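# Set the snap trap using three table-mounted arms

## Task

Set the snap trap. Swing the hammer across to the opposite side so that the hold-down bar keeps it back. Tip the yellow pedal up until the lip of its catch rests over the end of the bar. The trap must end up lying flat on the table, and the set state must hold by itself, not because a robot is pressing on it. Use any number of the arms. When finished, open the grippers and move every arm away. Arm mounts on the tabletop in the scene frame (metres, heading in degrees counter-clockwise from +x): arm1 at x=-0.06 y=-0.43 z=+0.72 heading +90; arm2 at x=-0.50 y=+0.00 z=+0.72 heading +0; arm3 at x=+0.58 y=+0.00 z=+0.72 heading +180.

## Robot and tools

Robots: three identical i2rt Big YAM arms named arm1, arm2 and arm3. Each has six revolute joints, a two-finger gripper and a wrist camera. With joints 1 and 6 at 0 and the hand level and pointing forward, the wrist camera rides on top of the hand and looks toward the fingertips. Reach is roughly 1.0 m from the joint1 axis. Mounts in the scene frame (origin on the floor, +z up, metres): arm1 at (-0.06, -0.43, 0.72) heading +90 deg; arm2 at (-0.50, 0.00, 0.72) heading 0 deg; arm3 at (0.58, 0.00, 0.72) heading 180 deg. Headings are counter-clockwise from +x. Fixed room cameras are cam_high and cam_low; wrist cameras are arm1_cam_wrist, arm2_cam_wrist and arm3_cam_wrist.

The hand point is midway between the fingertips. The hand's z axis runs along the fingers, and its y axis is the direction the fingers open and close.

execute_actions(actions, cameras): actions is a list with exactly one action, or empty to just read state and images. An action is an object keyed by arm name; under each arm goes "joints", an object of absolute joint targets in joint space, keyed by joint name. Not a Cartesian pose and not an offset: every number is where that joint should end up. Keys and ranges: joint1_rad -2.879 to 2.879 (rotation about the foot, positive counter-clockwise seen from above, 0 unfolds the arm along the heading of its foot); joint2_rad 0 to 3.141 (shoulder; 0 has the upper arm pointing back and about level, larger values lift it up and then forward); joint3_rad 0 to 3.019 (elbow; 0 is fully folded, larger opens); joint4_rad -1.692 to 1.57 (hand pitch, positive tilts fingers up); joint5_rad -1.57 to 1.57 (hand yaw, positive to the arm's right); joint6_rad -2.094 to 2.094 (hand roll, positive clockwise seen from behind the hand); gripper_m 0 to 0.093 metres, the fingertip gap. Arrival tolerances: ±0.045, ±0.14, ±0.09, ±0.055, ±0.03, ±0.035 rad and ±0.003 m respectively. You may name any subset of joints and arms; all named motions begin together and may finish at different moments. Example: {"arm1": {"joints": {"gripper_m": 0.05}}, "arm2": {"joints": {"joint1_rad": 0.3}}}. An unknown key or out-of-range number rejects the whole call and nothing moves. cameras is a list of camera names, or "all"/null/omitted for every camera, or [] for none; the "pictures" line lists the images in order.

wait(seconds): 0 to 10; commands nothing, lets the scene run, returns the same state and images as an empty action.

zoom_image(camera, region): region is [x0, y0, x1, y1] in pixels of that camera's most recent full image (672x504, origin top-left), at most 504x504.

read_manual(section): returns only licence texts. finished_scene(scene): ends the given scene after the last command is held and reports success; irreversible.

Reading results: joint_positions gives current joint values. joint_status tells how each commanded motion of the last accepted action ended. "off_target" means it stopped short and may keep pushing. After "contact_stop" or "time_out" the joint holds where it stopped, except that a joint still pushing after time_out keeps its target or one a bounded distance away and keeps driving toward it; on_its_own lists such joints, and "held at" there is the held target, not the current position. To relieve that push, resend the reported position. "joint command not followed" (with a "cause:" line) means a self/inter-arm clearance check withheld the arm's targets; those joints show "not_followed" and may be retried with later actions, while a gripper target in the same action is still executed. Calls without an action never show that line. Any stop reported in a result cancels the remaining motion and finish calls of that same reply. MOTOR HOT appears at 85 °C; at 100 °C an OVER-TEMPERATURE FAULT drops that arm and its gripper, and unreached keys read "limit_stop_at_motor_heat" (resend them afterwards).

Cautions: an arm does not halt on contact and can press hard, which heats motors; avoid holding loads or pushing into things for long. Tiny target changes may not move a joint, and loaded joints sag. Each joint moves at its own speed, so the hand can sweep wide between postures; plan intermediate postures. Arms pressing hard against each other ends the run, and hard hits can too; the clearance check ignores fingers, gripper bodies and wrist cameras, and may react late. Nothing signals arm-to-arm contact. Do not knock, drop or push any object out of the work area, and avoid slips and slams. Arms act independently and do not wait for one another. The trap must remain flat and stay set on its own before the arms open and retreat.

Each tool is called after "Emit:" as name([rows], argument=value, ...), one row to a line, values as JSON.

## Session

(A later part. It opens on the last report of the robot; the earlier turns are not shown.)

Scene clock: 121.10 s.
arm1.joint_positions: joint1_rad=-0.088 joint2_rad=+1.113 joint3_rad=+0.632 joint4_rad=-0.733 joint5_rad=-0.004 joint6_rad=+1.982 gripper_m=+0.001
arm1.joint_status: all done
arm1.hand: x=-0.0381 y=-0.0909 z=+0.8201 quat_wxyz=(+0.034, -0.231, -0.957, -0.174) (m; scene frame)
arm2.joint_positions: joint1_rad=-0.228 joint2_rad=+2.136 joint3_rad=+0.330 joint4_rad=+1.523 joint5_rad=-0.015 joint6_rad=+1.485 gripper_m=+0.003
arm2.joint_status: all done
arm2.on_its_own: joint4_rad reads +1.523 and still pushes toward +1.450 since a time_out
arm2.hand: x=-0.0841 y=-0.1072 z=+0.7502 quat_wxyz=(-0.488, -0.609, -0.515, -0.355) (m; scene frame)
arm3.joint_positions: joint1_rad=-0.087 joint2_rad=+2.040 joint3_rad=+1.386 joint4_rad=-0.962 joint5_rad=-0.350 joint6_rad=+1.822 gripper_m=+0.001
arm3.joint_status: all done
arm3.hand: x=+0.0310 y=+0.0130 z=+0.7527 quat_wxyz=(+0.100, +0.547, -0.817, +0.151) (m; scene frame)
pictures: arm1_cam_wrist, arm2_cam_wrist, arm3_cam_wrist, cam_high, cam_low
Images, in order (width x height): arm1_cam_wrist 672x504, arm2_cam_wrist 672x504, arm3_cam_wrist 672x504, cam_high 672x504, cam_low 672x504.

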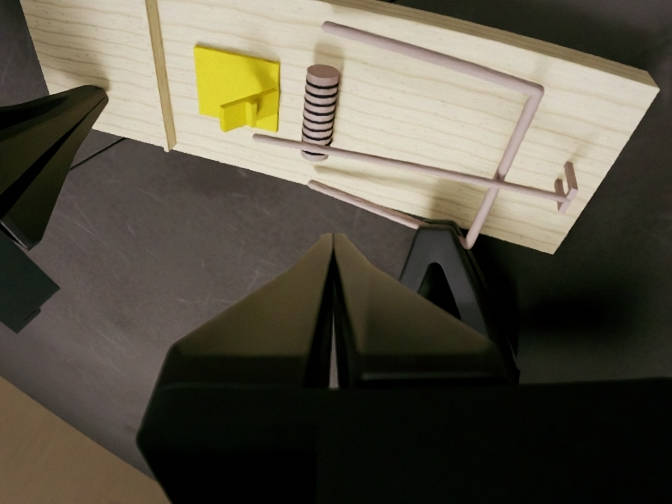

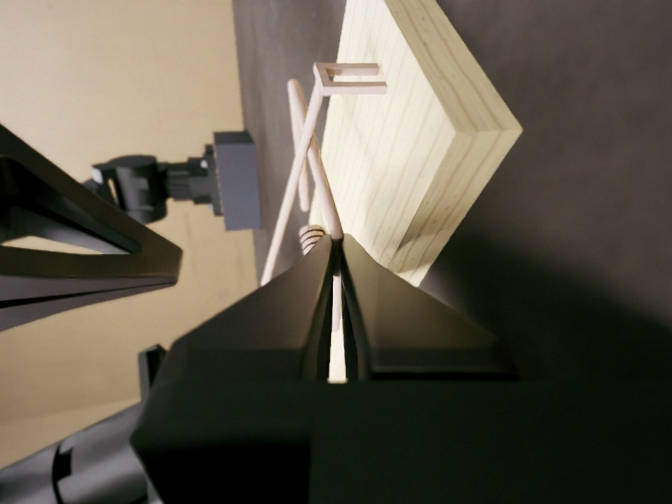

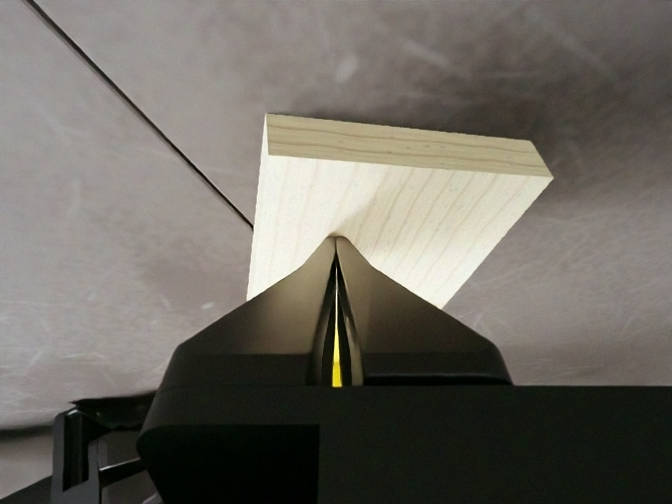

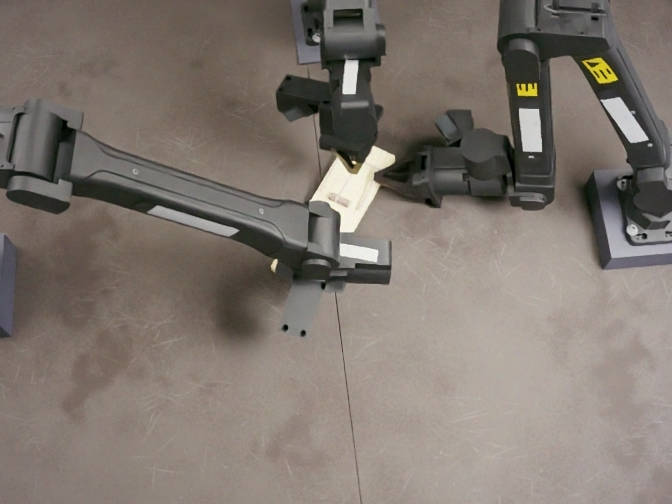

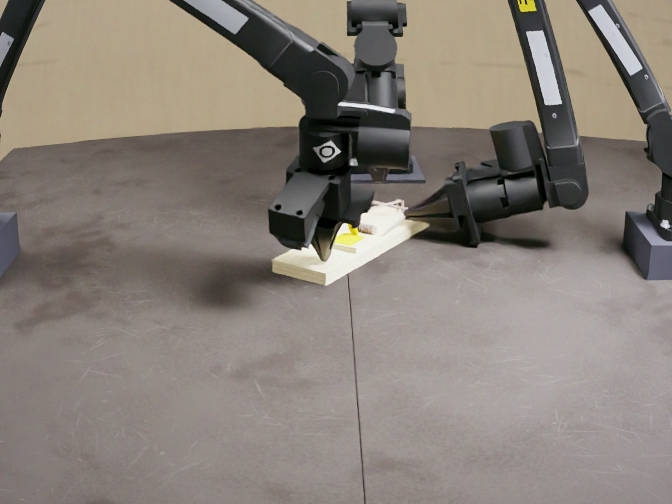

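Emit:
execute_actions(actions=[])

Scene clock: 122.03 s.
arm1.joint_positions: joint1_rad=-0.088 joint2_rad=+1.113 joint3_rad=+0.632 joint4_rad=-0.733 joint5_rad=-0.004 joint6_rad=+1.982 gripper_m=+0.001
arm1.joint_status: all done
arm1.hand: x=-0.0381 y=-0.0909 z=+0.8201 quat_wxyz=(+0.034, -0.232, -0.956, -0.174) (m; scene frame)
arm2.joint_positions: joint1_rad=-0.228 joint2_rad=+2.136 joint3_rad=+0.330 joint4_rad=+1.523 joint5_rad=-0.015 joint6_rad=+1.485 gripper_m=+0.003
arm2.joint_status: all done
arm2.on_its_own: joint4_rad reads +1.523 and still pushes toward +1.450 since a time_out
arm2.hand: x=-0.0841 y=-0.1072 z=+0.7502 quat_wxyz=(-0.488, -0.609, -0.515, -0.355) (m; scene frame)
arm3.joint_positions: joint1_rad=-0.087 joint2_rad=+2.040 joint3_rad=+1.386 joint4_rad=-0.962 joint5_rad=-0.350 joint6_rad=+1.822 gripper_m=+0.001
arm3.joint_status: all done
arm3.hand: x=+0.0310 y=+0.0130 z=+0.7527 quat_wxyz=(+0.100, +0.547, -0.817, +0.151) (m; scene frame)
pictures: arm1_cam_wrist, arm2_cam_wrist, arm3_cam_wrist, cam_high, cam_low
Images, in order (width x height): arm1_cam_wrist 672x504, arm2_cam_wrist 672x504, arm3_cam_wrist 672x504, cam_high 672x504, cam_low 672x504.

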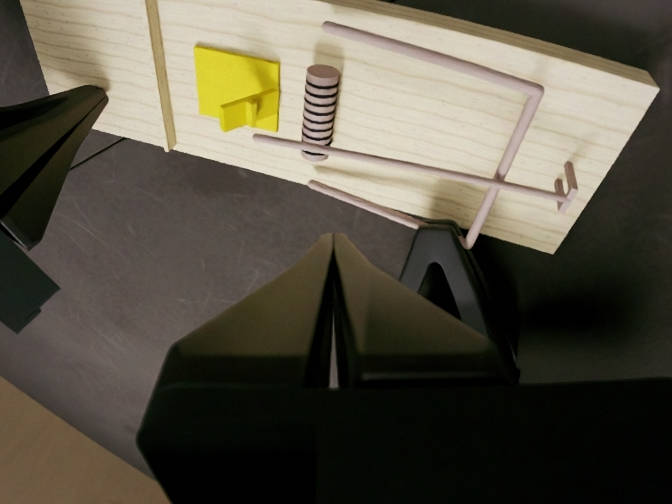

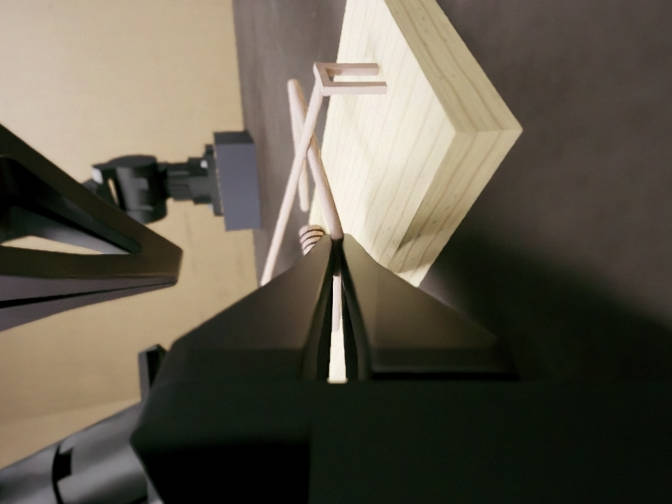

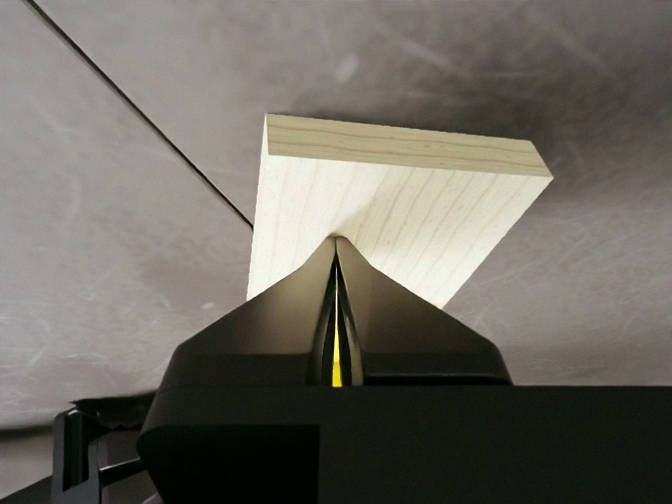

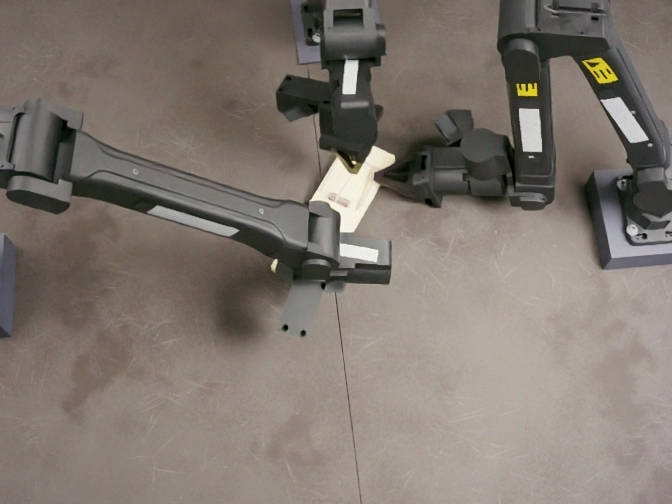

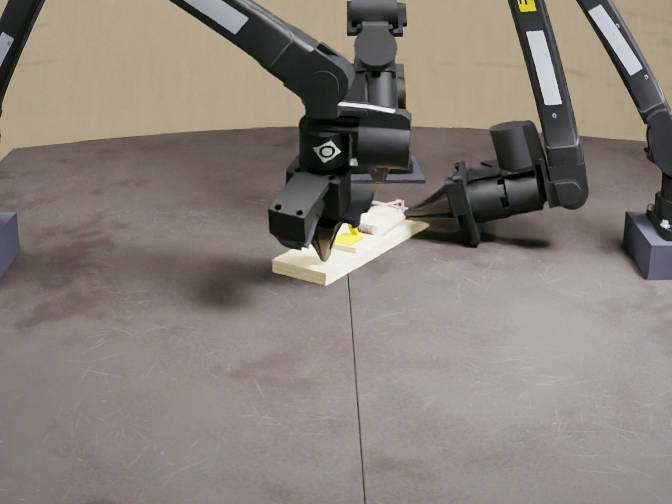

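Emit:
execute_actions([
  {"arm1":{"joints":{"joint2_rad":1.21,"joint1_rad":-0.11}}},
], cameras=["arm1_cam_wrist","arm2_cam_wrist"])

Scene clock: 123.10 s.
arm1.joint_positions: joint1_rad=-0.102 joint2_rad=+1.213 joint3_rad=+0.632 joint4_rad=-0.730 joint5_rad=-0.004 joint6_rad=+1.982 gripper_m=+0.001
arm1.joint_status: all done
arm1.hand: x=-0.0340 y=-0.0959 z=+0.7887 quat_wxyz=(+0.025, -0.240, -0.962, -0.127) (m; scene frame)
arm2.joint_positions: joint1_rad=-0.228 joint2_rad=+2.136 joint3_rad=+0.330 joint4_rad=+1.523 joint5_rad=-0.015 joint6_rad=+1.485 gripper_m=+0.003
arm2.joint_status: not commanded
arm2.on_its_own: joint4_rad reads +1.523 and still pushes toward +1.450 since a time_out
arm2.hand: x=-0.0841 y=-0.1072 z=+0.7502 quat_wxyz=(-0.488, -0.609, -0.515, -0.355) (m; scene frame)
arm3.joint_positions: joint1_rad=-0.087 joint2_rad=+2.040 joint3_rad=+1.386 joint4_rad=-0.962 joint5_rad=-0.350 joint6_rad=+1.822 gripper_m=+0.001
arm3.joint_status: not commanded
arm3.hand: x=+0.0310 y=+0.0130 z=+0.7527 quat_wxyz=(+0.100, +0.547, -0.817, +0.151) (m; scene frame)
pictures: arm1_cam_wrist, arm2_cam_wrist
Images, in order (width x height): arm1_cam_wrist 672x504, arm2_cam_wrist 672x504.

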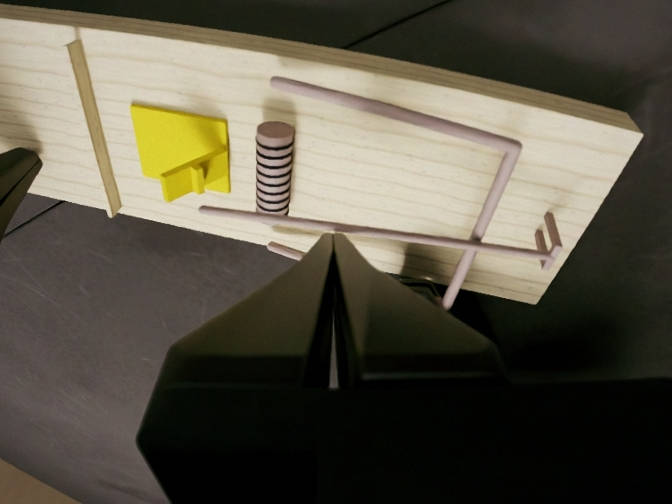

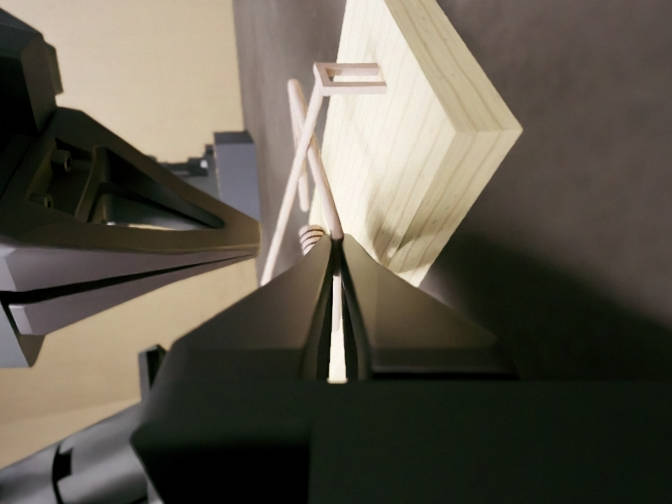

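Emit:
execute_actions([
  {"arm1":{"joints":{"joint2_rad":1.27,"joint1_rad":-0.115}}},
], cameras=["arm1_cam_wrist","arm2_cam_wrist"])

Scene clock: 124.10 s.
arm1.joint_positions: joint1_rad=-0.105 joint2_rad=+1.261 joint3_rad=+0.633 joint4_rad=-0.727 joint5_rad=-0.003 joint6_rad=+1.982 gripper_m=+0.001
arm1.joint_status: all done
arm1.hand: x=-0.0330 y=-0.0985 z=+0.7742 quat_wxyz=(+0.021, -0.242, -0.964, -0.106) (m; scene frame)
arm2.joint_positions: joint1_rad=-0.229 joint2_rad=+2.142 joint3_rad=+0.332 joint4_rad=+1.523 joint5_rad=-0.015 joint6_rad=+1.497 gripper_m=+0.003
arm2.joint_status: not commanded
arm2.on_its_own: joint4_rad reads +1.523 and still pushes toward +1.450 since a time_out
arm2.hand: x=-0.0843 y=-0.1076 z=+0.7481 quat_wxyz=(-0.485, -0.613, -0.512, -0.357) (m; scene frame)
arm3.joint_positions: joint1_rad=-0.087 joint2_rad=+2.040 joint3_rad=+1.386 joint4_rad=-0.962 joint5_rad=-0.350 joint6_rad=+1.822 gripper_m=+0.001
arm3.joint_status: not commanded
arm3.hand: x=+0.0310 y=+0.0130 z=+0.7527 quat_wxyz=(+0.100, +0.547, -0.817, +0.151) (m; scene frame)
pictures: arm1_cam_wrist, arm2_cam_wrist
Images, in order (width x height): arm1_cam_wrist 672x504, arm2_cam_wrist 672x504.

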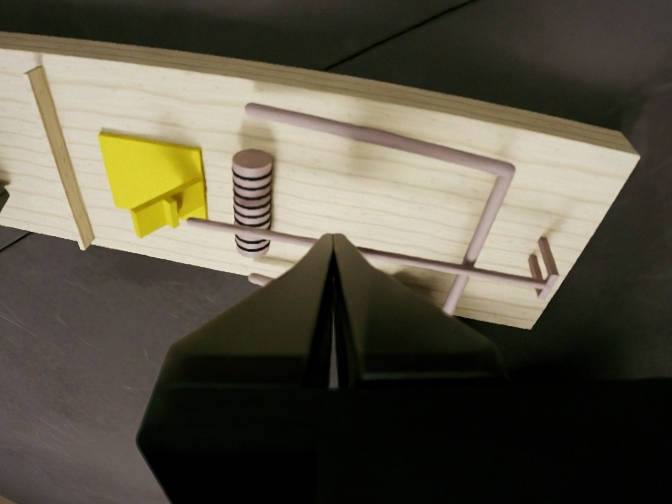

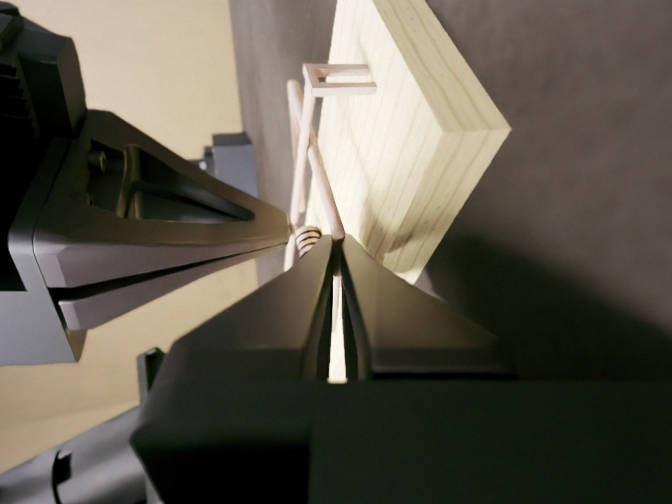

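Emit:
execute_actions([
  {"arm1":{"joints":{"joint2_rad":1.31}},"arm3":{"joints":{"joint2_rad":1.95}}},
], cameras=["arm1_cam_wrist","arm2_cam_wrist","cam_low"])

Scene clock: 125.33 s.
arm1.joint_positions: joint1_rad=-0.106 joint2_rad=+1.287 joint3_rad=+0.645 joint4_rad=-0.727 joint5_rad=-0.003 joint6_rad=+1.983 gripper_m=+0.001
arm1.joint_status: all done
arm1.hand: x=-0.0327 y=-0.0952 z=+0.7703 quat_wxyz=(+0.019, -0.243, -0.965, -0.098) (m; scene frame)
arm2.joint_positions: joint1_rad=-0.229 joint2_rad=+2.145 joint3_rad=+0.333 joint4_rad=+1.523 joint5_rad=-0.015 joint6_rad=+1.505 gripper_m=+0.003
arm2.joint_status: not commanded
arm2.on_its_own: joint4_rad reads +1.523 and still pushes toward +1.450 since a time_out
arm2.hand: x=-0.0844 y=-0.1077 z=+0.7470 quat_wxyz=(-0.483, -0.615, -0.510, -0.358) (m; scene frame)
arm3.joint_positions: joint1_rad=-0.087 joint2_rad=+1.970 joint3_rad=+1.375 joint4_rad=-0.962 joint5_rad=-0.350 joint6_rad=+1.822 gripper_m=+0.001
arm3.joint_status: all done
arm3.hand: x=+0.0262 y=+0.0140 z=+0.7860 quat_wxyz=(+0.121, +0.551, -0.815, +0.132) (m; scene frame)
pictures: arm1_cam_wrist, arm2_cam_wrist, cam_low
Images, in order (width x height): arm1_cam_wrist 672x504, arm2_cam_wrist 672x504, cam_low 672x504.

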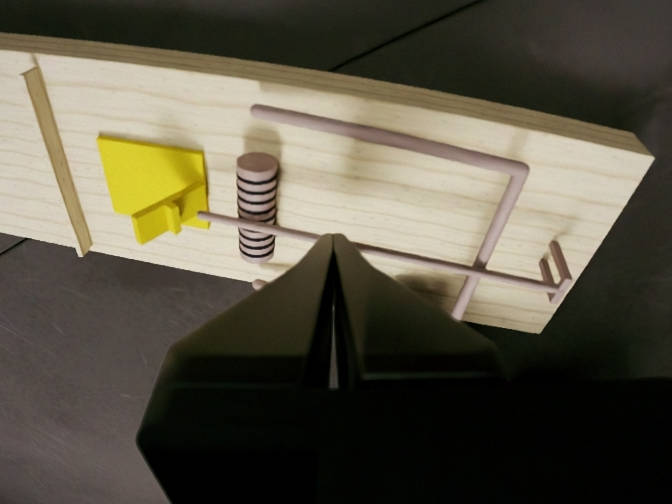

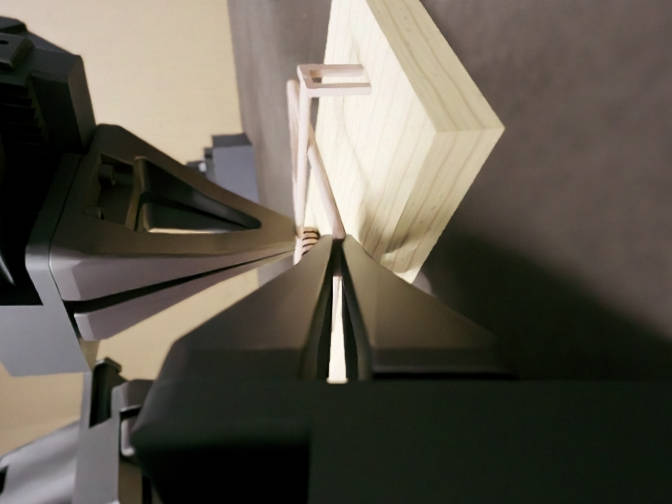

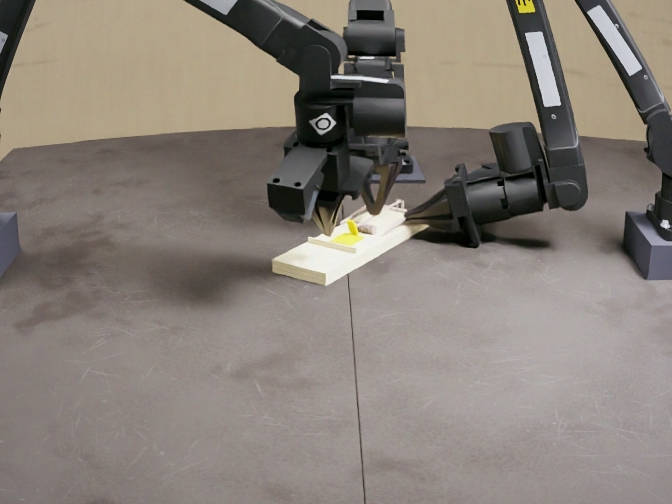

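Emit:
execute_actions([
  {"arm3":{"joints":{"joint5_rad":-0.6,"joint4_rad":-0.85,"joint2_rad":2.01}}},
], cameras=["arm1_cam_wrist","cam_high","cam_low"])

Scene clock: 126.60 s.
arm1.joint_positions: joint1_rad=-0.106 joint2_rad=+1.287 joint3_rad=+0.645 joint4_rad=-0.727 joint5_rad=-0.003 joint6_rad=+1.983 gripper_m=+0.001
arm1.joint_status: not commanded
arm1.hand: x=-0.0327 y=-0.0952 z=+0.7703 quat_wxyz=(+0.019, -0.243, -0.965, -0.098) (m; scene frame)
arm2.joint_positions: joint1_rad=-0.229 joint2_rad=+2.145 joint3_rad=+0.333 joint4_rad=+1.523 joint5_rad=-0.015 joint6_rad=+1.505 gripper_m=+0.003
arm2.joint_status: not commanded
arm2.on_its_own: joint4_rad reads +1.523 and still pushes toward +1.450 since a time_out
arm2.hand: x=-0.0844 y=-0.1077 z=+0.7470 quat_wxyz=(-0.483, -0.615, -0.510, -0.358) (m; scene frame)
arm3.joint_positions: joint1_rad=-0.087 joint2_rad=+1.983 joint3_rad=+1.375 joint4_rad=-0.861 joint5_rad=-0.596 joint6_rad=+1.822 gripper_m=+0.001
arm3.joint_status: all done
arm3.hand: x=+0.0012 y=-0.0205 z=+0.7999 quat_wxyz=(+0.232, +0.545, -0.782, +0.193) (m; scene frame)
pictures: arm1_cam_wrist, cam_high, cam_low
Images, in order (width x height): arm1_cam_wrist 672x504, cam_high 672x504, cam_low 672x504.

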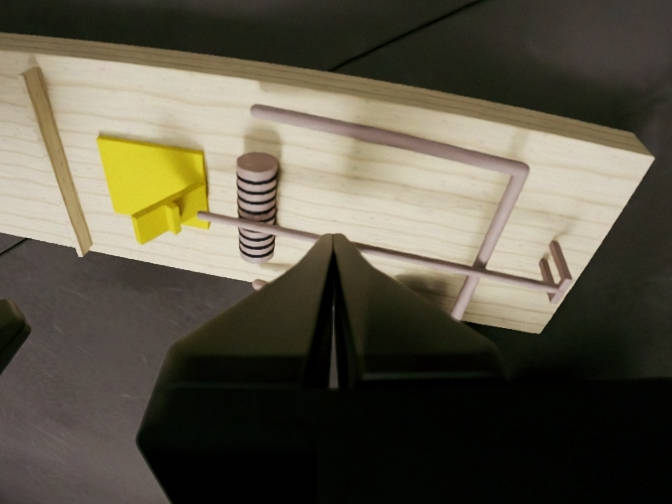

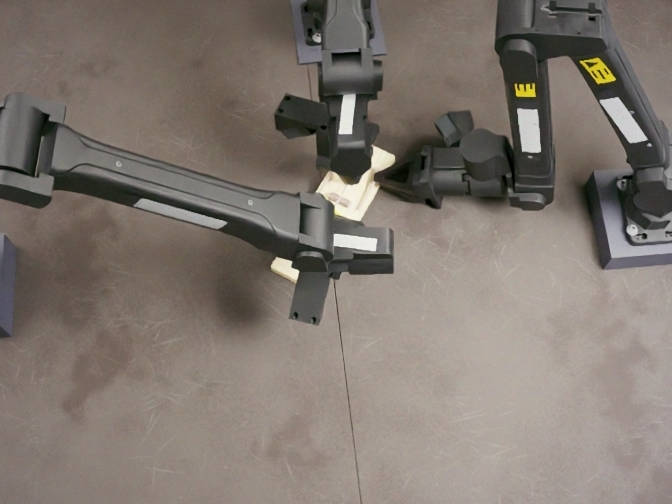

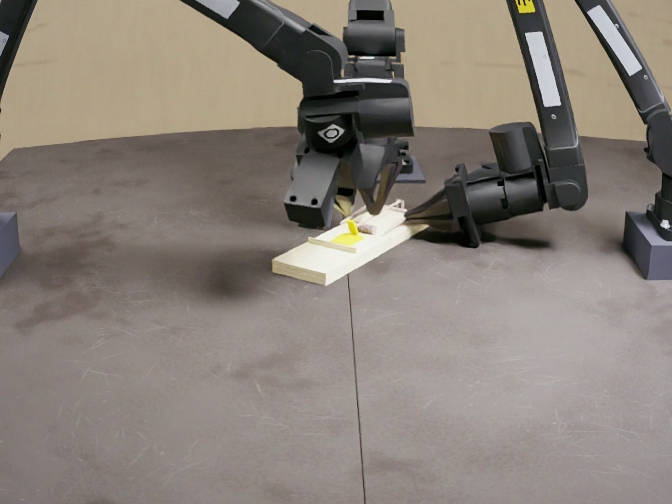

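Lower by about 0.027.

Emit:
execute_actions([
  {"arm3":{"joints":{"joint2_rad":2.055}}},
], cameras=["arm1_cam_wrist","cam_low"])

Scene clock: 127.43 s.
arm1.joint_positions: joint1_rad=-0.106 joint2_rad=+1.287 joint3_rad=+0.645 joint4_rad=-0.727 joint5_rad=-0.003 joint6_rad=+1.983 gripper_m=+0.001
arm1.joint_status: not commanded
arm1.hand: x=-0.0327 y=-0.0952 z=+0.7703 quat_wxyz=(+0.019, -0.243, -0.965, -0.098) (m; scene frame)
arm2.joint_positions: joint1_rad=-0.229 joint2_rad=+2.145 joint3_rad=+0.333 joint4_rad=+1.523 joint5_rad=-0.015 joint6_rad=+1.505 gripper_m=+0.003
arm2.joint_status: not commanded
arm2.on_its_own: joint4_rad reads +1.523 and still pushes toward +1.450 since a time_out
arm2.hand: x=-0.0844 y=-0.1077 z=+0.7470 quat_wxyz=(-0.483, -0.615, -0.510, -0.358) (m; scene frame)
arm3.joint_positions: joint1_rad=-0.087 joint2_rad=+2.040 joint3_rad=+1.375 joint4_rad=-0.859 joint5_rad=-0.596 joint6_rad=+1.822 gripper_m=+0.001
arm3.joint_status: all done
arm3.hand: x=+0.0083 y=-0.0218 z=+0.7688 quat_wxyz=(+0.213, +0.539, -0.787, +0.211) (m; scene frame)
pictures: arm1_cam_wrist, cam_low
Images, in order (width x height): arm1_cam_wrist 672x504, cam_low 672x504.

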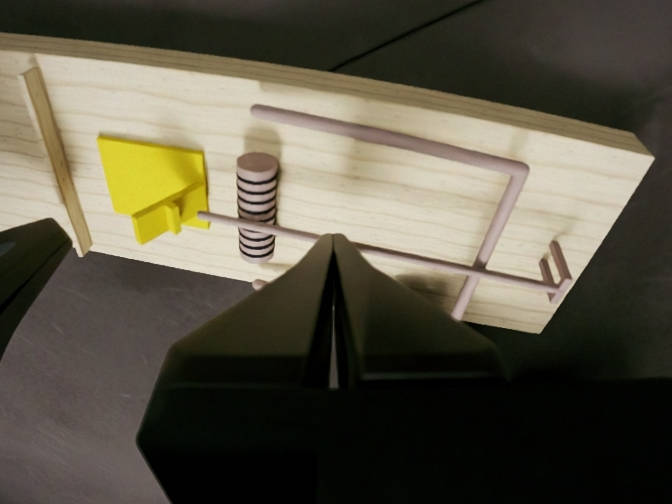

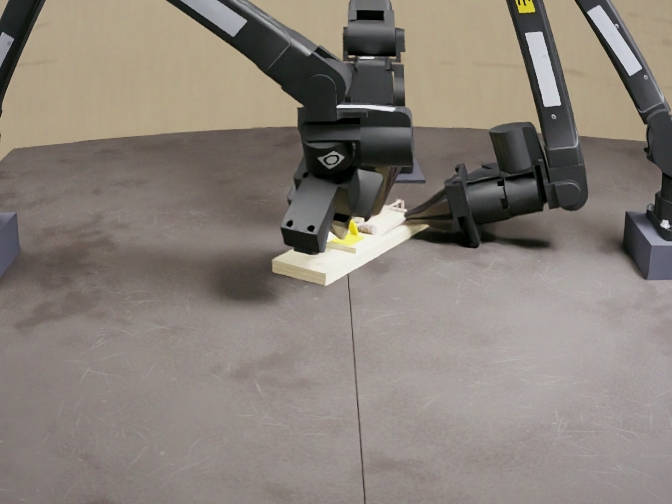

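Emit:
execute_actions([
  {"arm3":{"joints":{"joint5_rad":-0.65,"joint1_rad":-0.05,"joint4_rad":-0.79}}},
], cameras=["arm1_cam_wrist","cam_low"])

Scene clock: 128.47 s.
arm1.joint_positions: joint1_rad=-0.106 joint2_rad=+1.287 joint3_rad=+0.645 joint4_rad=-0.727 joint5_rad=-0.003 joint6_rad=+1.983 gripper_m=+0.001
arm1.joint_status: not commanded
arm1.hand: x=-0.0327 y=-0.0952 z=+0.7703 quat_wxyz=(+0.019, -0.243, -0.965, -0.098) (m; scene frame)
arm2.joint_positions: joint1_rad=-0.229 joint2_rad=+2.145 joint3_rad=+0.333 joint4_rad=+1.523 joint5_rad=-0.015 joint6_rad=+1.505 gripper_m=+0.003
arm2.joint_status: not commanded
arm2.on_its_own: joint4_rad reads +1.523 and still pushes toward +1.450 since a time_out
arm2.hand: x=-0.0844 y=-0.1077 z=+0.7470 quat_wxyz=(-0.483, -0.615, -0.510, -0.358) (m; scene frame)
arm3.joint_positions: joint1_rad=-0.049 joint2_rad=+2.040 joint3_rad=+1.375 joint4_rad=-0.801 joint5_rad=-0.647 joint6_rad=+1.822 gripper_m=+0.001
arm3.joint_status: all done
arm3.hand: x=-0.0032 y=-0.0490 z=+0.7750 quat_wxyz=(+0.245, +0.557, -0.764, +0.214) (m; scene frame)
pictures: arm1_cam_wrist, cam_low
Images, in order (width x height): arm1_cam_wrist 672x504, cam_low 672x504.

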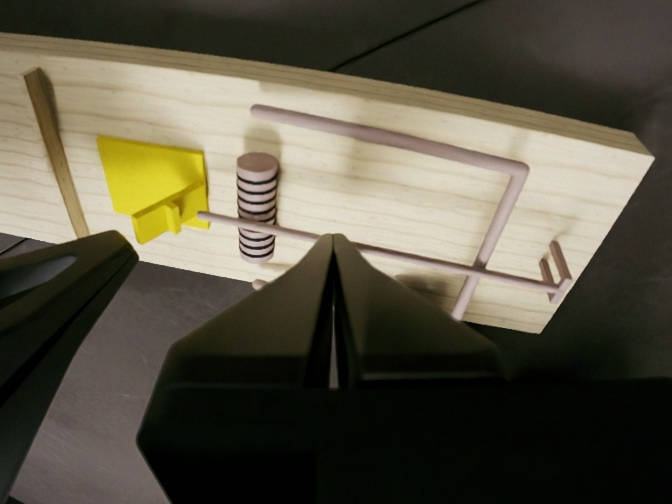

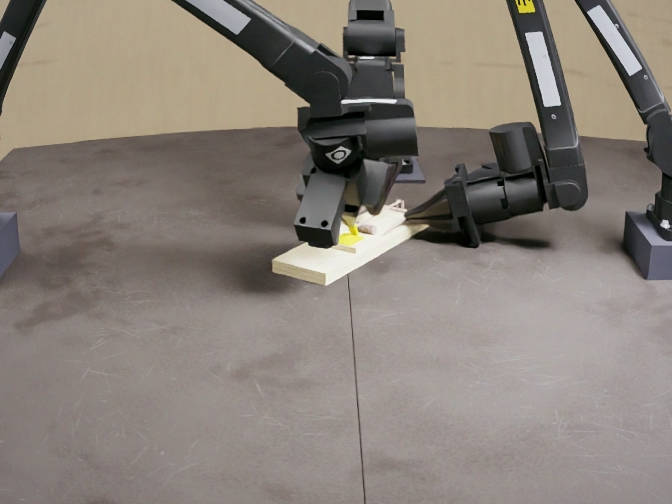

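Emit:
execute_actions([
  {"arm3":{"joints":{"joint5_rad":-0.76,"joint2_rad":2.085,"joint4_rad":-0.76}}},
], cameras=["arm1_cam_wrist","cam_high"])

Scene clock: 129.37 s.
arm1.joint_positions: joint1_rad=-0.106 joint2_rad=+1.287 joint3_rad=+0.645 joint4_rad=-0.727 joint5_rad=-0.003 joint6_rad=+1.983 gripper_m=+0.001
arm1.joint_status: not commanded
arm1.hand: x=-0.0327 y=-0.0952 z=+0.7703 quat_wxyz=(+0.019, -0.243, -0.965, -0.098) (m; scene frame)
arm2.joint_positions: joint1_rad=-0.229 joint2_rad=+2.145 joint3_rad=+0.333 joint4_rad=+1.523 joint5_rad=-0.015 joint6_rad=+1.505 gripper_m=+0.003
arm2.joint_status: not commanded
arm2.on_its_own: joint4_rad reads +1.523 and still pushes toward +1.450 since a time_out
arm2.hand: x=-0.0844 y=-0.1077 z=+0.7470 quat_wxyz=(-0.483, -0.615, -0.510, -0.358) (m; scene frame)
arm3.joint_positions: joint1_rad=-0.051 joint2_rad=+2.051 joint3_rad=+1.375 joint4_rad=-0.769 joint5_rad=-0.757 joint6_rad=+1.822 gripper_m=+0.001
arm3.joint_status: all done
arm3.hand: x=-0.0082 y=-0.0618 z=+0.7816 quat_wxyz=(+0.285, +0.550, -0.745, +0.248) (m; scene frame)
pictures: arm1_cam_wrist, cam_high
Images, in order (width x height): arm1_cam_wrist 672x504, cam_high 672x504.

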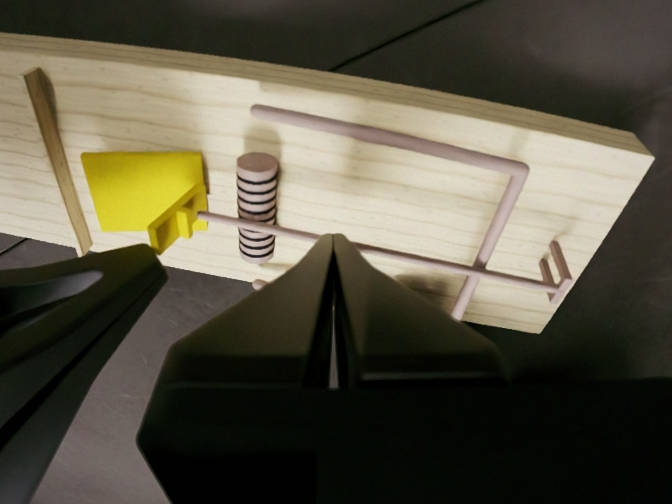

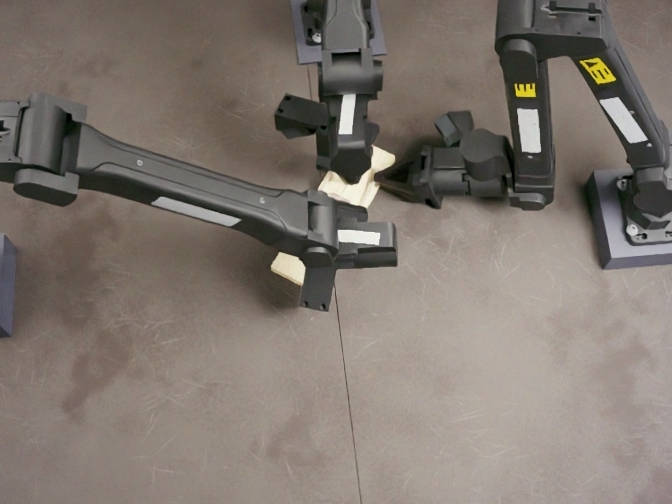

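Pedal tipping. A bit more.

Emit:
execute_actions([
  {"arm3":{"joints":{"joint5_rad":-0.8,"joint2_rad":2.095,"joint1_rad":-0.04}}},
], cameras=["arm1_cam_wrist"])

Emit:
zoom_image(camera="arm1_cam_wrist", region=[60,130,300,310])

Scene clock: 130.13 s.
arm1.joint_positions: joint1_rad=-0.106 joint2_rad=+1.287 joint3_rad=+0.645 joint4_rad=-0.727 joint5_rad=-0.003 joint6_rad=+1.983 gripper_m=+0.001
arm1.joint_status: not commanded
arm1.hand: x=-0.0327 y=-0.0952 z=+0.7703 quat_wxyz=(+0.019, -0.243, -0.965, -0.098) (m; scene frame)
arm2.joint_positions: joint1_rad=-0.229 joint2_rad=+2.145 joint3_rad=+0.333 joint4_rad=+1.523 joint5_rad=-0.015 joint6_rad=+1.505 gripper_m=+0.003
arm2.joint_status: not commanded
arm2.on_its_own: joint4_rad reads +1.523 and still pushes toward +1.450 since a time_out
arm2.hand: x=-0.0844 y=-0.1077 z=+0.7470 quat_wxyz=(-0.483, -0.615, -0.510, -0.358) (m; scene frame)
arm3.joint_positions: joint1_rad=-0.051 joint2_rad=+2.058 joint3_rad=+1.375 joint4_rad=-0.758 joint5_rad=-0.792 joint6_rad=+1.822 gripper_m=+0.001
arm3.joint_status: all done
arm3.hand: x=-0.0094 y=-0.0660 z=+0.7825 quat_wxyz=(+0.297, +0.547, -0.739, +0.259) (m; scene frame)
pictures: arm1_cam_wrist
Images, in order (width x height): arm1_cam_wrist 672x504.

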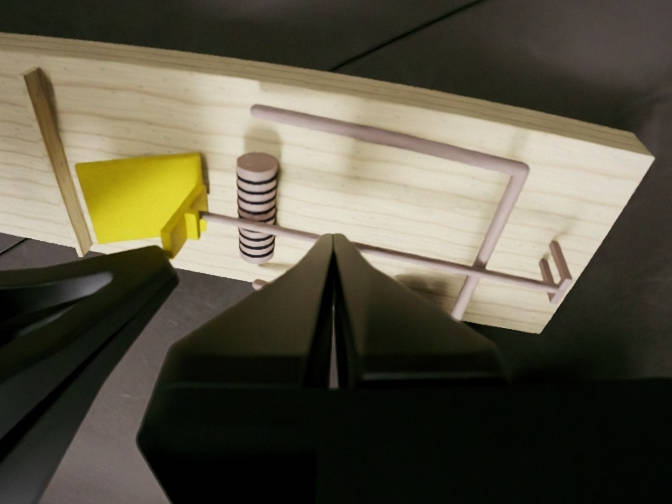

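Region (60, 130, 300, 310) of arm1_cam_wrist's 672x504 image, scaled by 2.100, with more detail than that image has; it fills the top 378 rows of this view, and the rest is white.

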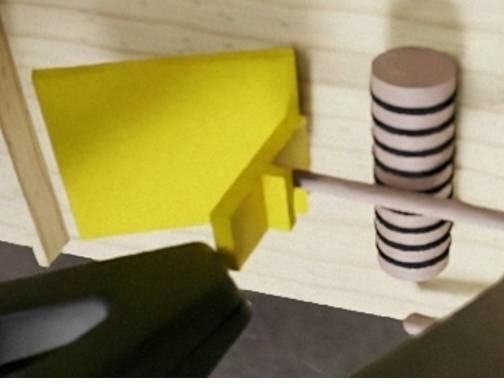

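Emit:
execute_actions([
  {"arm3":{"joints":{"joint5_rad":-0.83}},"arm2":{"joints":{"gripper_m":0.012,"joint2_rad":2.14,"joint4_rad":1.52}}},
], cameras=[])

Emit:
execute_actions([
  {"arm2":{"joints":{"joint2_rad":2.1,"joint3_rad":0.2}}},
], cameras=["arm1_cam_wrist","arm2_cam_wrist"])

Emit:
execute_actions([
  {"arm1":{"joints":{"joint2_rad":1.22}}},
], cameras=["arm1_cam_wrist","arm2_cam_wrist"])

Scene clock: 131.23 s.
arm1.joint_positions: joint1_rad=-0.106 joint2_rad=+1.287 joint3_rad=+0.645 joint4_rad=-0.727 joint5_rad=-0.003 joint6_rad=+1.983 gripper_m=+0.001
arm1.joint_status: not commanded
arm1.hand: x=-0.0327 y=-0.0952 z=+0.7703 quat_wxyz=(+0.019, -0.243, -0.965, -0.098) (m; scene frame)
arm2.joint_positions: joint1_rad=-0.229 joint2_rad=+2.143 joint3_rad=+0.333 joint4_rad=+1.523 joint5_rad=-0.016 joint6_rad=+1.507 gripper_m=+0.012
arm2.joint_status: all done
arm2.hand: x=-0.0841 y=-0.1077 z=+0.7479 quat_wxyz=(-0.483, -0.615, -0.509, -0.360) (m; scene frame)
arm3.joint_positions: joint1_rad=-0.050 joint2_rad=+2.061 joint3_rad=+1.375 joint4_rad=-0.758 joint5_rad=-0.828 joint6_rad=+1.822 gripper_m=+0.001
arm3.joint_status: all done
arm3.hand: x=-0.0087 y=-0.0710 z=+0.7850 quat_wxyz=(+0.306, +0.544, -0.732, +0.273) (m; scene frame)
pictures: none
No camera images: the call's "cameras" was empty. Leave "cameras" out to get every camera's image.

Scene clock: 131.97 s.
arm1.joint_positions: joint1_rad=-0.106 joint2_rad=+1.287 joint3_rad=+0.645 joint4_rad=-0.727 joint5_rad=-0.003 joint6_rad=+1.983 gripper_m=+0.001
arm1.joint_status: not commanded
arm1.hand: x=-0.0327 y=-0.0952 z=+0.7703 quat_wxyz=(+0.019, -0.243, -0.965, -0.098) (m; scene frame)
arm2.joint_positions: joint1_rad=-0.229 joint2_rad=+2.114 joint3_rad=+0.198 joint4_rad=+1.523 joint5_rad=-0.017 joint6_rad=+1.507 gripper_m=+0.012
arm2.joint_status: all done
arm2.hand: x=-0.1377 y=-0.0933 z=+0.7421 quat_wxyz=(-0.448, -0.639, -0.528, -0.335) (m; scene frame)
arm3.joint_positions: joint1_rad=-0.050 joint2_rad=+2.061 joint3_rad=+1.375 joint4_rad=-0.758 joint5_rad=-0.828 joint6_rad=+1.822 gripper_m=+0.001
arm3.joint_status: not commanded
arm3.hand: x=-0.0087 y=-0.0710 z=+0.7850 quat_wxyz=(+0.306, +0.544, -0.732, +0.273) (m; scene frame)
pictures: arm1_cam_wrist, arm2_cam_wrist
Images, in order (width x height): arm1_cam_wrist 672x504, arm2_cam_wrist 672x504.

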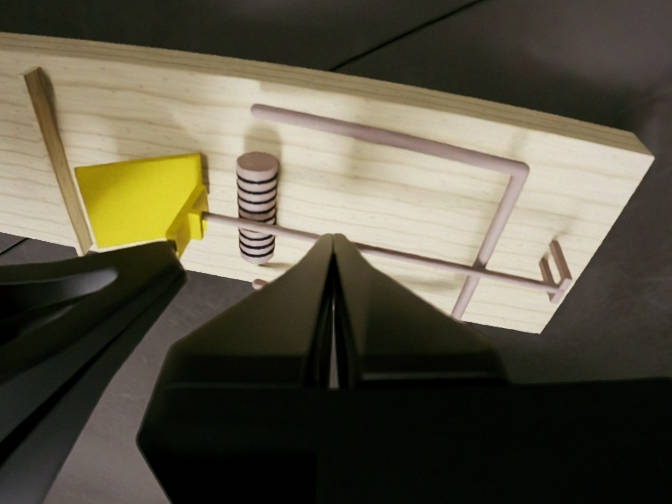

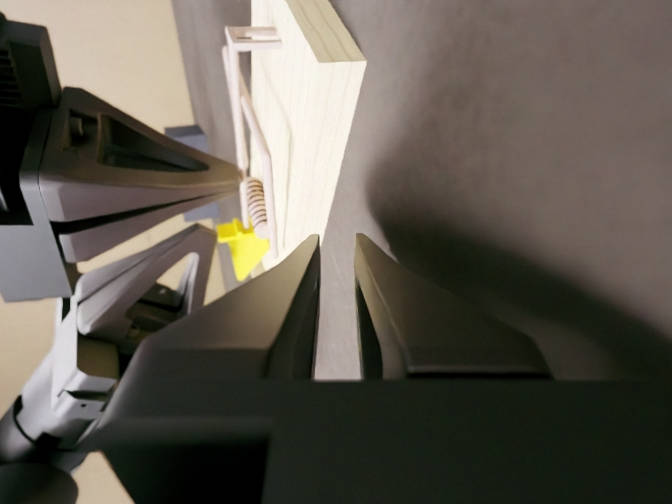

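Scene clock: 132.70 s.
arm1.joint_positions: joint1_rad=-0.106 joint2_rad=+1.225 joint3_rad=+0.645 joint4_rad=-0.727 joint5_rad=-0.003 joint6_rad=+1.983 gripper_m=+0.001
arm1.joint_status: all done
arm1.hand: x=-0.0322 y=-0.0904 z=+0.7901 quat_wxyz=(+0.025, -0.242, -0.961, -0.129) (m; scene frame)
arm2.joint_positions: joint1_rad=-0.229 joint2_rad=+2.114 joint3_rad=+0.198 joint4_rad=+1.523 joint5_rad=-0.017 joint6_rad=+1.507 gripper_m=+0.012
arm2.joint_status: not commanded
arm2.hand: x=-0.1377 y=-0.0933 z=+0.7421 quat_wxyz=(-0.448, -0.639, -0.528, -0.335) (m; scene frame)
arm3.joint_positions: joint1_rad=-0.050 joint2_rad=+2.061 joint3_rad=+1.375 joint4_rad=-0.758 joint5_rad=-0.828 joint6_rad=+1.822 gripper_m=+0.001
arm3.joint_status: not commanded
arm3.hand: x=-0.0087 y=-0.0710 z=+0.7850 quat_wxyz=(+0.306, +0.544, -0.732, +0.273) (m; scene frame)
pictures: arm1_cam_wrist, arm2_cam_wrist
Images, in order (width x height): arm1_cam_wrist 672x504, arm2_cam_wrist 672x504.

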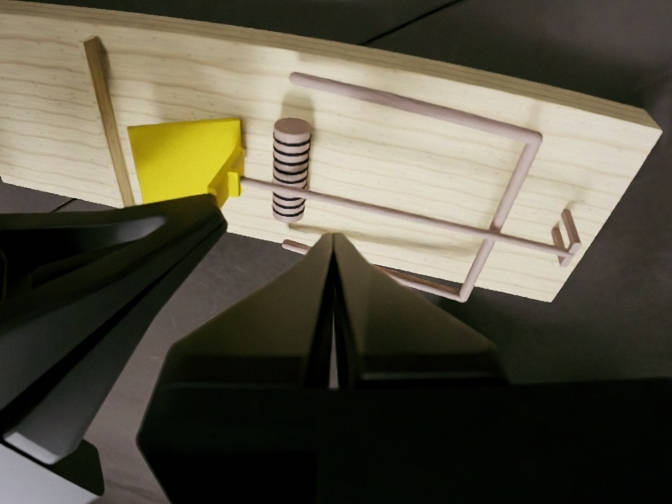

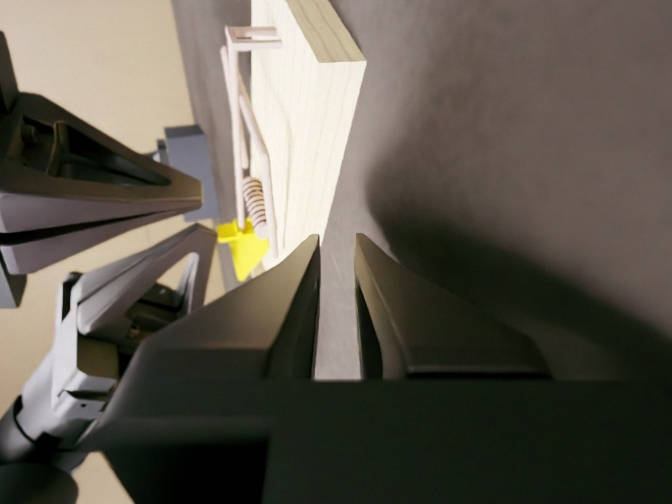

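Emit:
execute_actions([
  {"arm3":{"joints":{"joint1_rad":-0.15,"joint2_rad":2.0}}},
], cameras=[])

Emit:
execute_actions([
  {"arm3":{"joints":{"joint1_rad":-0.4,"joint2_rad":1.6}},"arm1":{"joints":{"joint2_rad":0.8,"joint3_rad":0.5}},"arm2":{"joints":{"joint2_rad":1.8,"joint3_rad":0.1}}},
], cameras=["cam_low","cam_high"])

Scene clock: 134.17 s.
arm1.joint_positions: joint1_rad=-0.106 joint2_rad=+1.225 joint3_rad=+0.645 joint4_rad=-0.727 joint5_rad=-0.003 joint6_rad=+1.983 gripper_m=+0.001
arm1.joint_status: not commanded
arm1.hand: x=-0.0322 y=-0.0904 z=+0.7901 quat_wxyz=(+0.025, -0.242, -0.961, -0.129) (m; scene frame)
arm2.joint_positions: joint1_rad=-0.229 joint2_rad=+2.114 joint3_rad=+0.198 joint4_rad=+1.523 joint5_rad=-0.017 joint6_rad=+1.507 gripper_m=+0.012
arm2.joint_status: not commanded
arm2.hand: x=-0.1377 y=-0.0933 z=+0.7421 quat_wxyz=(-0.448, -0.639, -0.528, -0.335) (m; scene frame)
arm3.joint_positions: joint1_rad=-0.155 joint2_rad=+2.029 joint3_rad=+1.375 joint4_rad=-0.758 joint5_rad=-0.829 joint6_rad=+1.822 gripper_m=+0.001
arm3.joint_status: all done
arm3.hand: x=-0.0168 y=-0.0081 z=+0.8026 quat_wxyz=(+0.330, +0.509, -0.756, +0.246) (m; scene frame)
pictures: none
No camera images: the call's "cameras" was empty. Leave "cameras" out to get every camera's image.

Scene clock: 135.53 s.
arm1.joint_positions: joint1_rad=-0.106 joint2_rad=+0.795 joint3_rad=+0.503 joint4_rad=-0.722 joint5_rad=-0.003 joint6_rad=+1.983 gripper_m=+0.001
arm1.joint_status: all done
arm1.hand: x=-0.0353 y=-0.1303 z=+0.8564 quat_wxyz=(+0.048, -0.235, -0.932, -0.270) (m; scene frame)
arm2.joint_positions: joint1_rad=-0.229 joint2_rad=+1.805 joint3_rad=+0.099 joint4_rad=+1.523 joint5_rad=-0.017 joint6_rad=+1.507 gripper_m=+0.012
arm2.joint_status: all done
arm2.hand: x=-0.1460 y=-0.0918 z=+0.8357 quat_wxyz=(-0.516, -0.590, -0.488, -0.383) (m; scene frame)
arm3.joint_positions: joint1_rad=-0.397 joint2_rad=+1.581 joint3_rad=+1.367 joint4_rad=-0.758 joint5_rad=-0.829 joint6_rad=+1.822 gripper_m=+0.001
arm3.joint_status: all done
arm3.hand: x=+0.0059 y=+0.1338 z=+1.0515 quat_wxyz=(+0.469, +0.477, -0.742, +0.042) (m; scene frame)
pictures: cam_high, cam_low
Images, in order (width x height): cam_high 672x504, cam_low 672x504.

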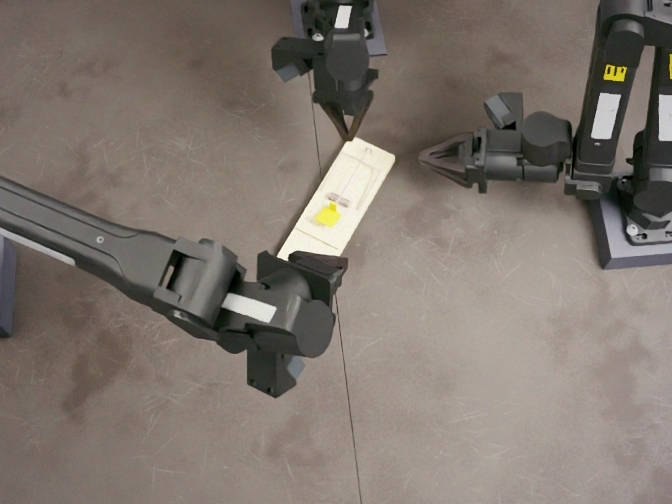

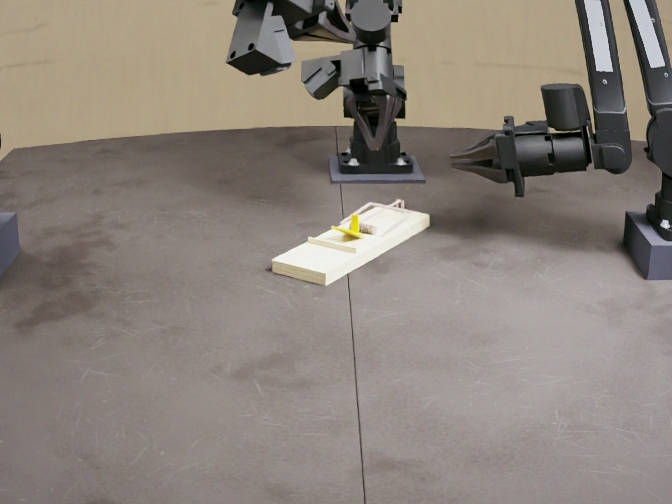

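Emit:
finished_scene(scene=1)

The scene is finished: the task was done.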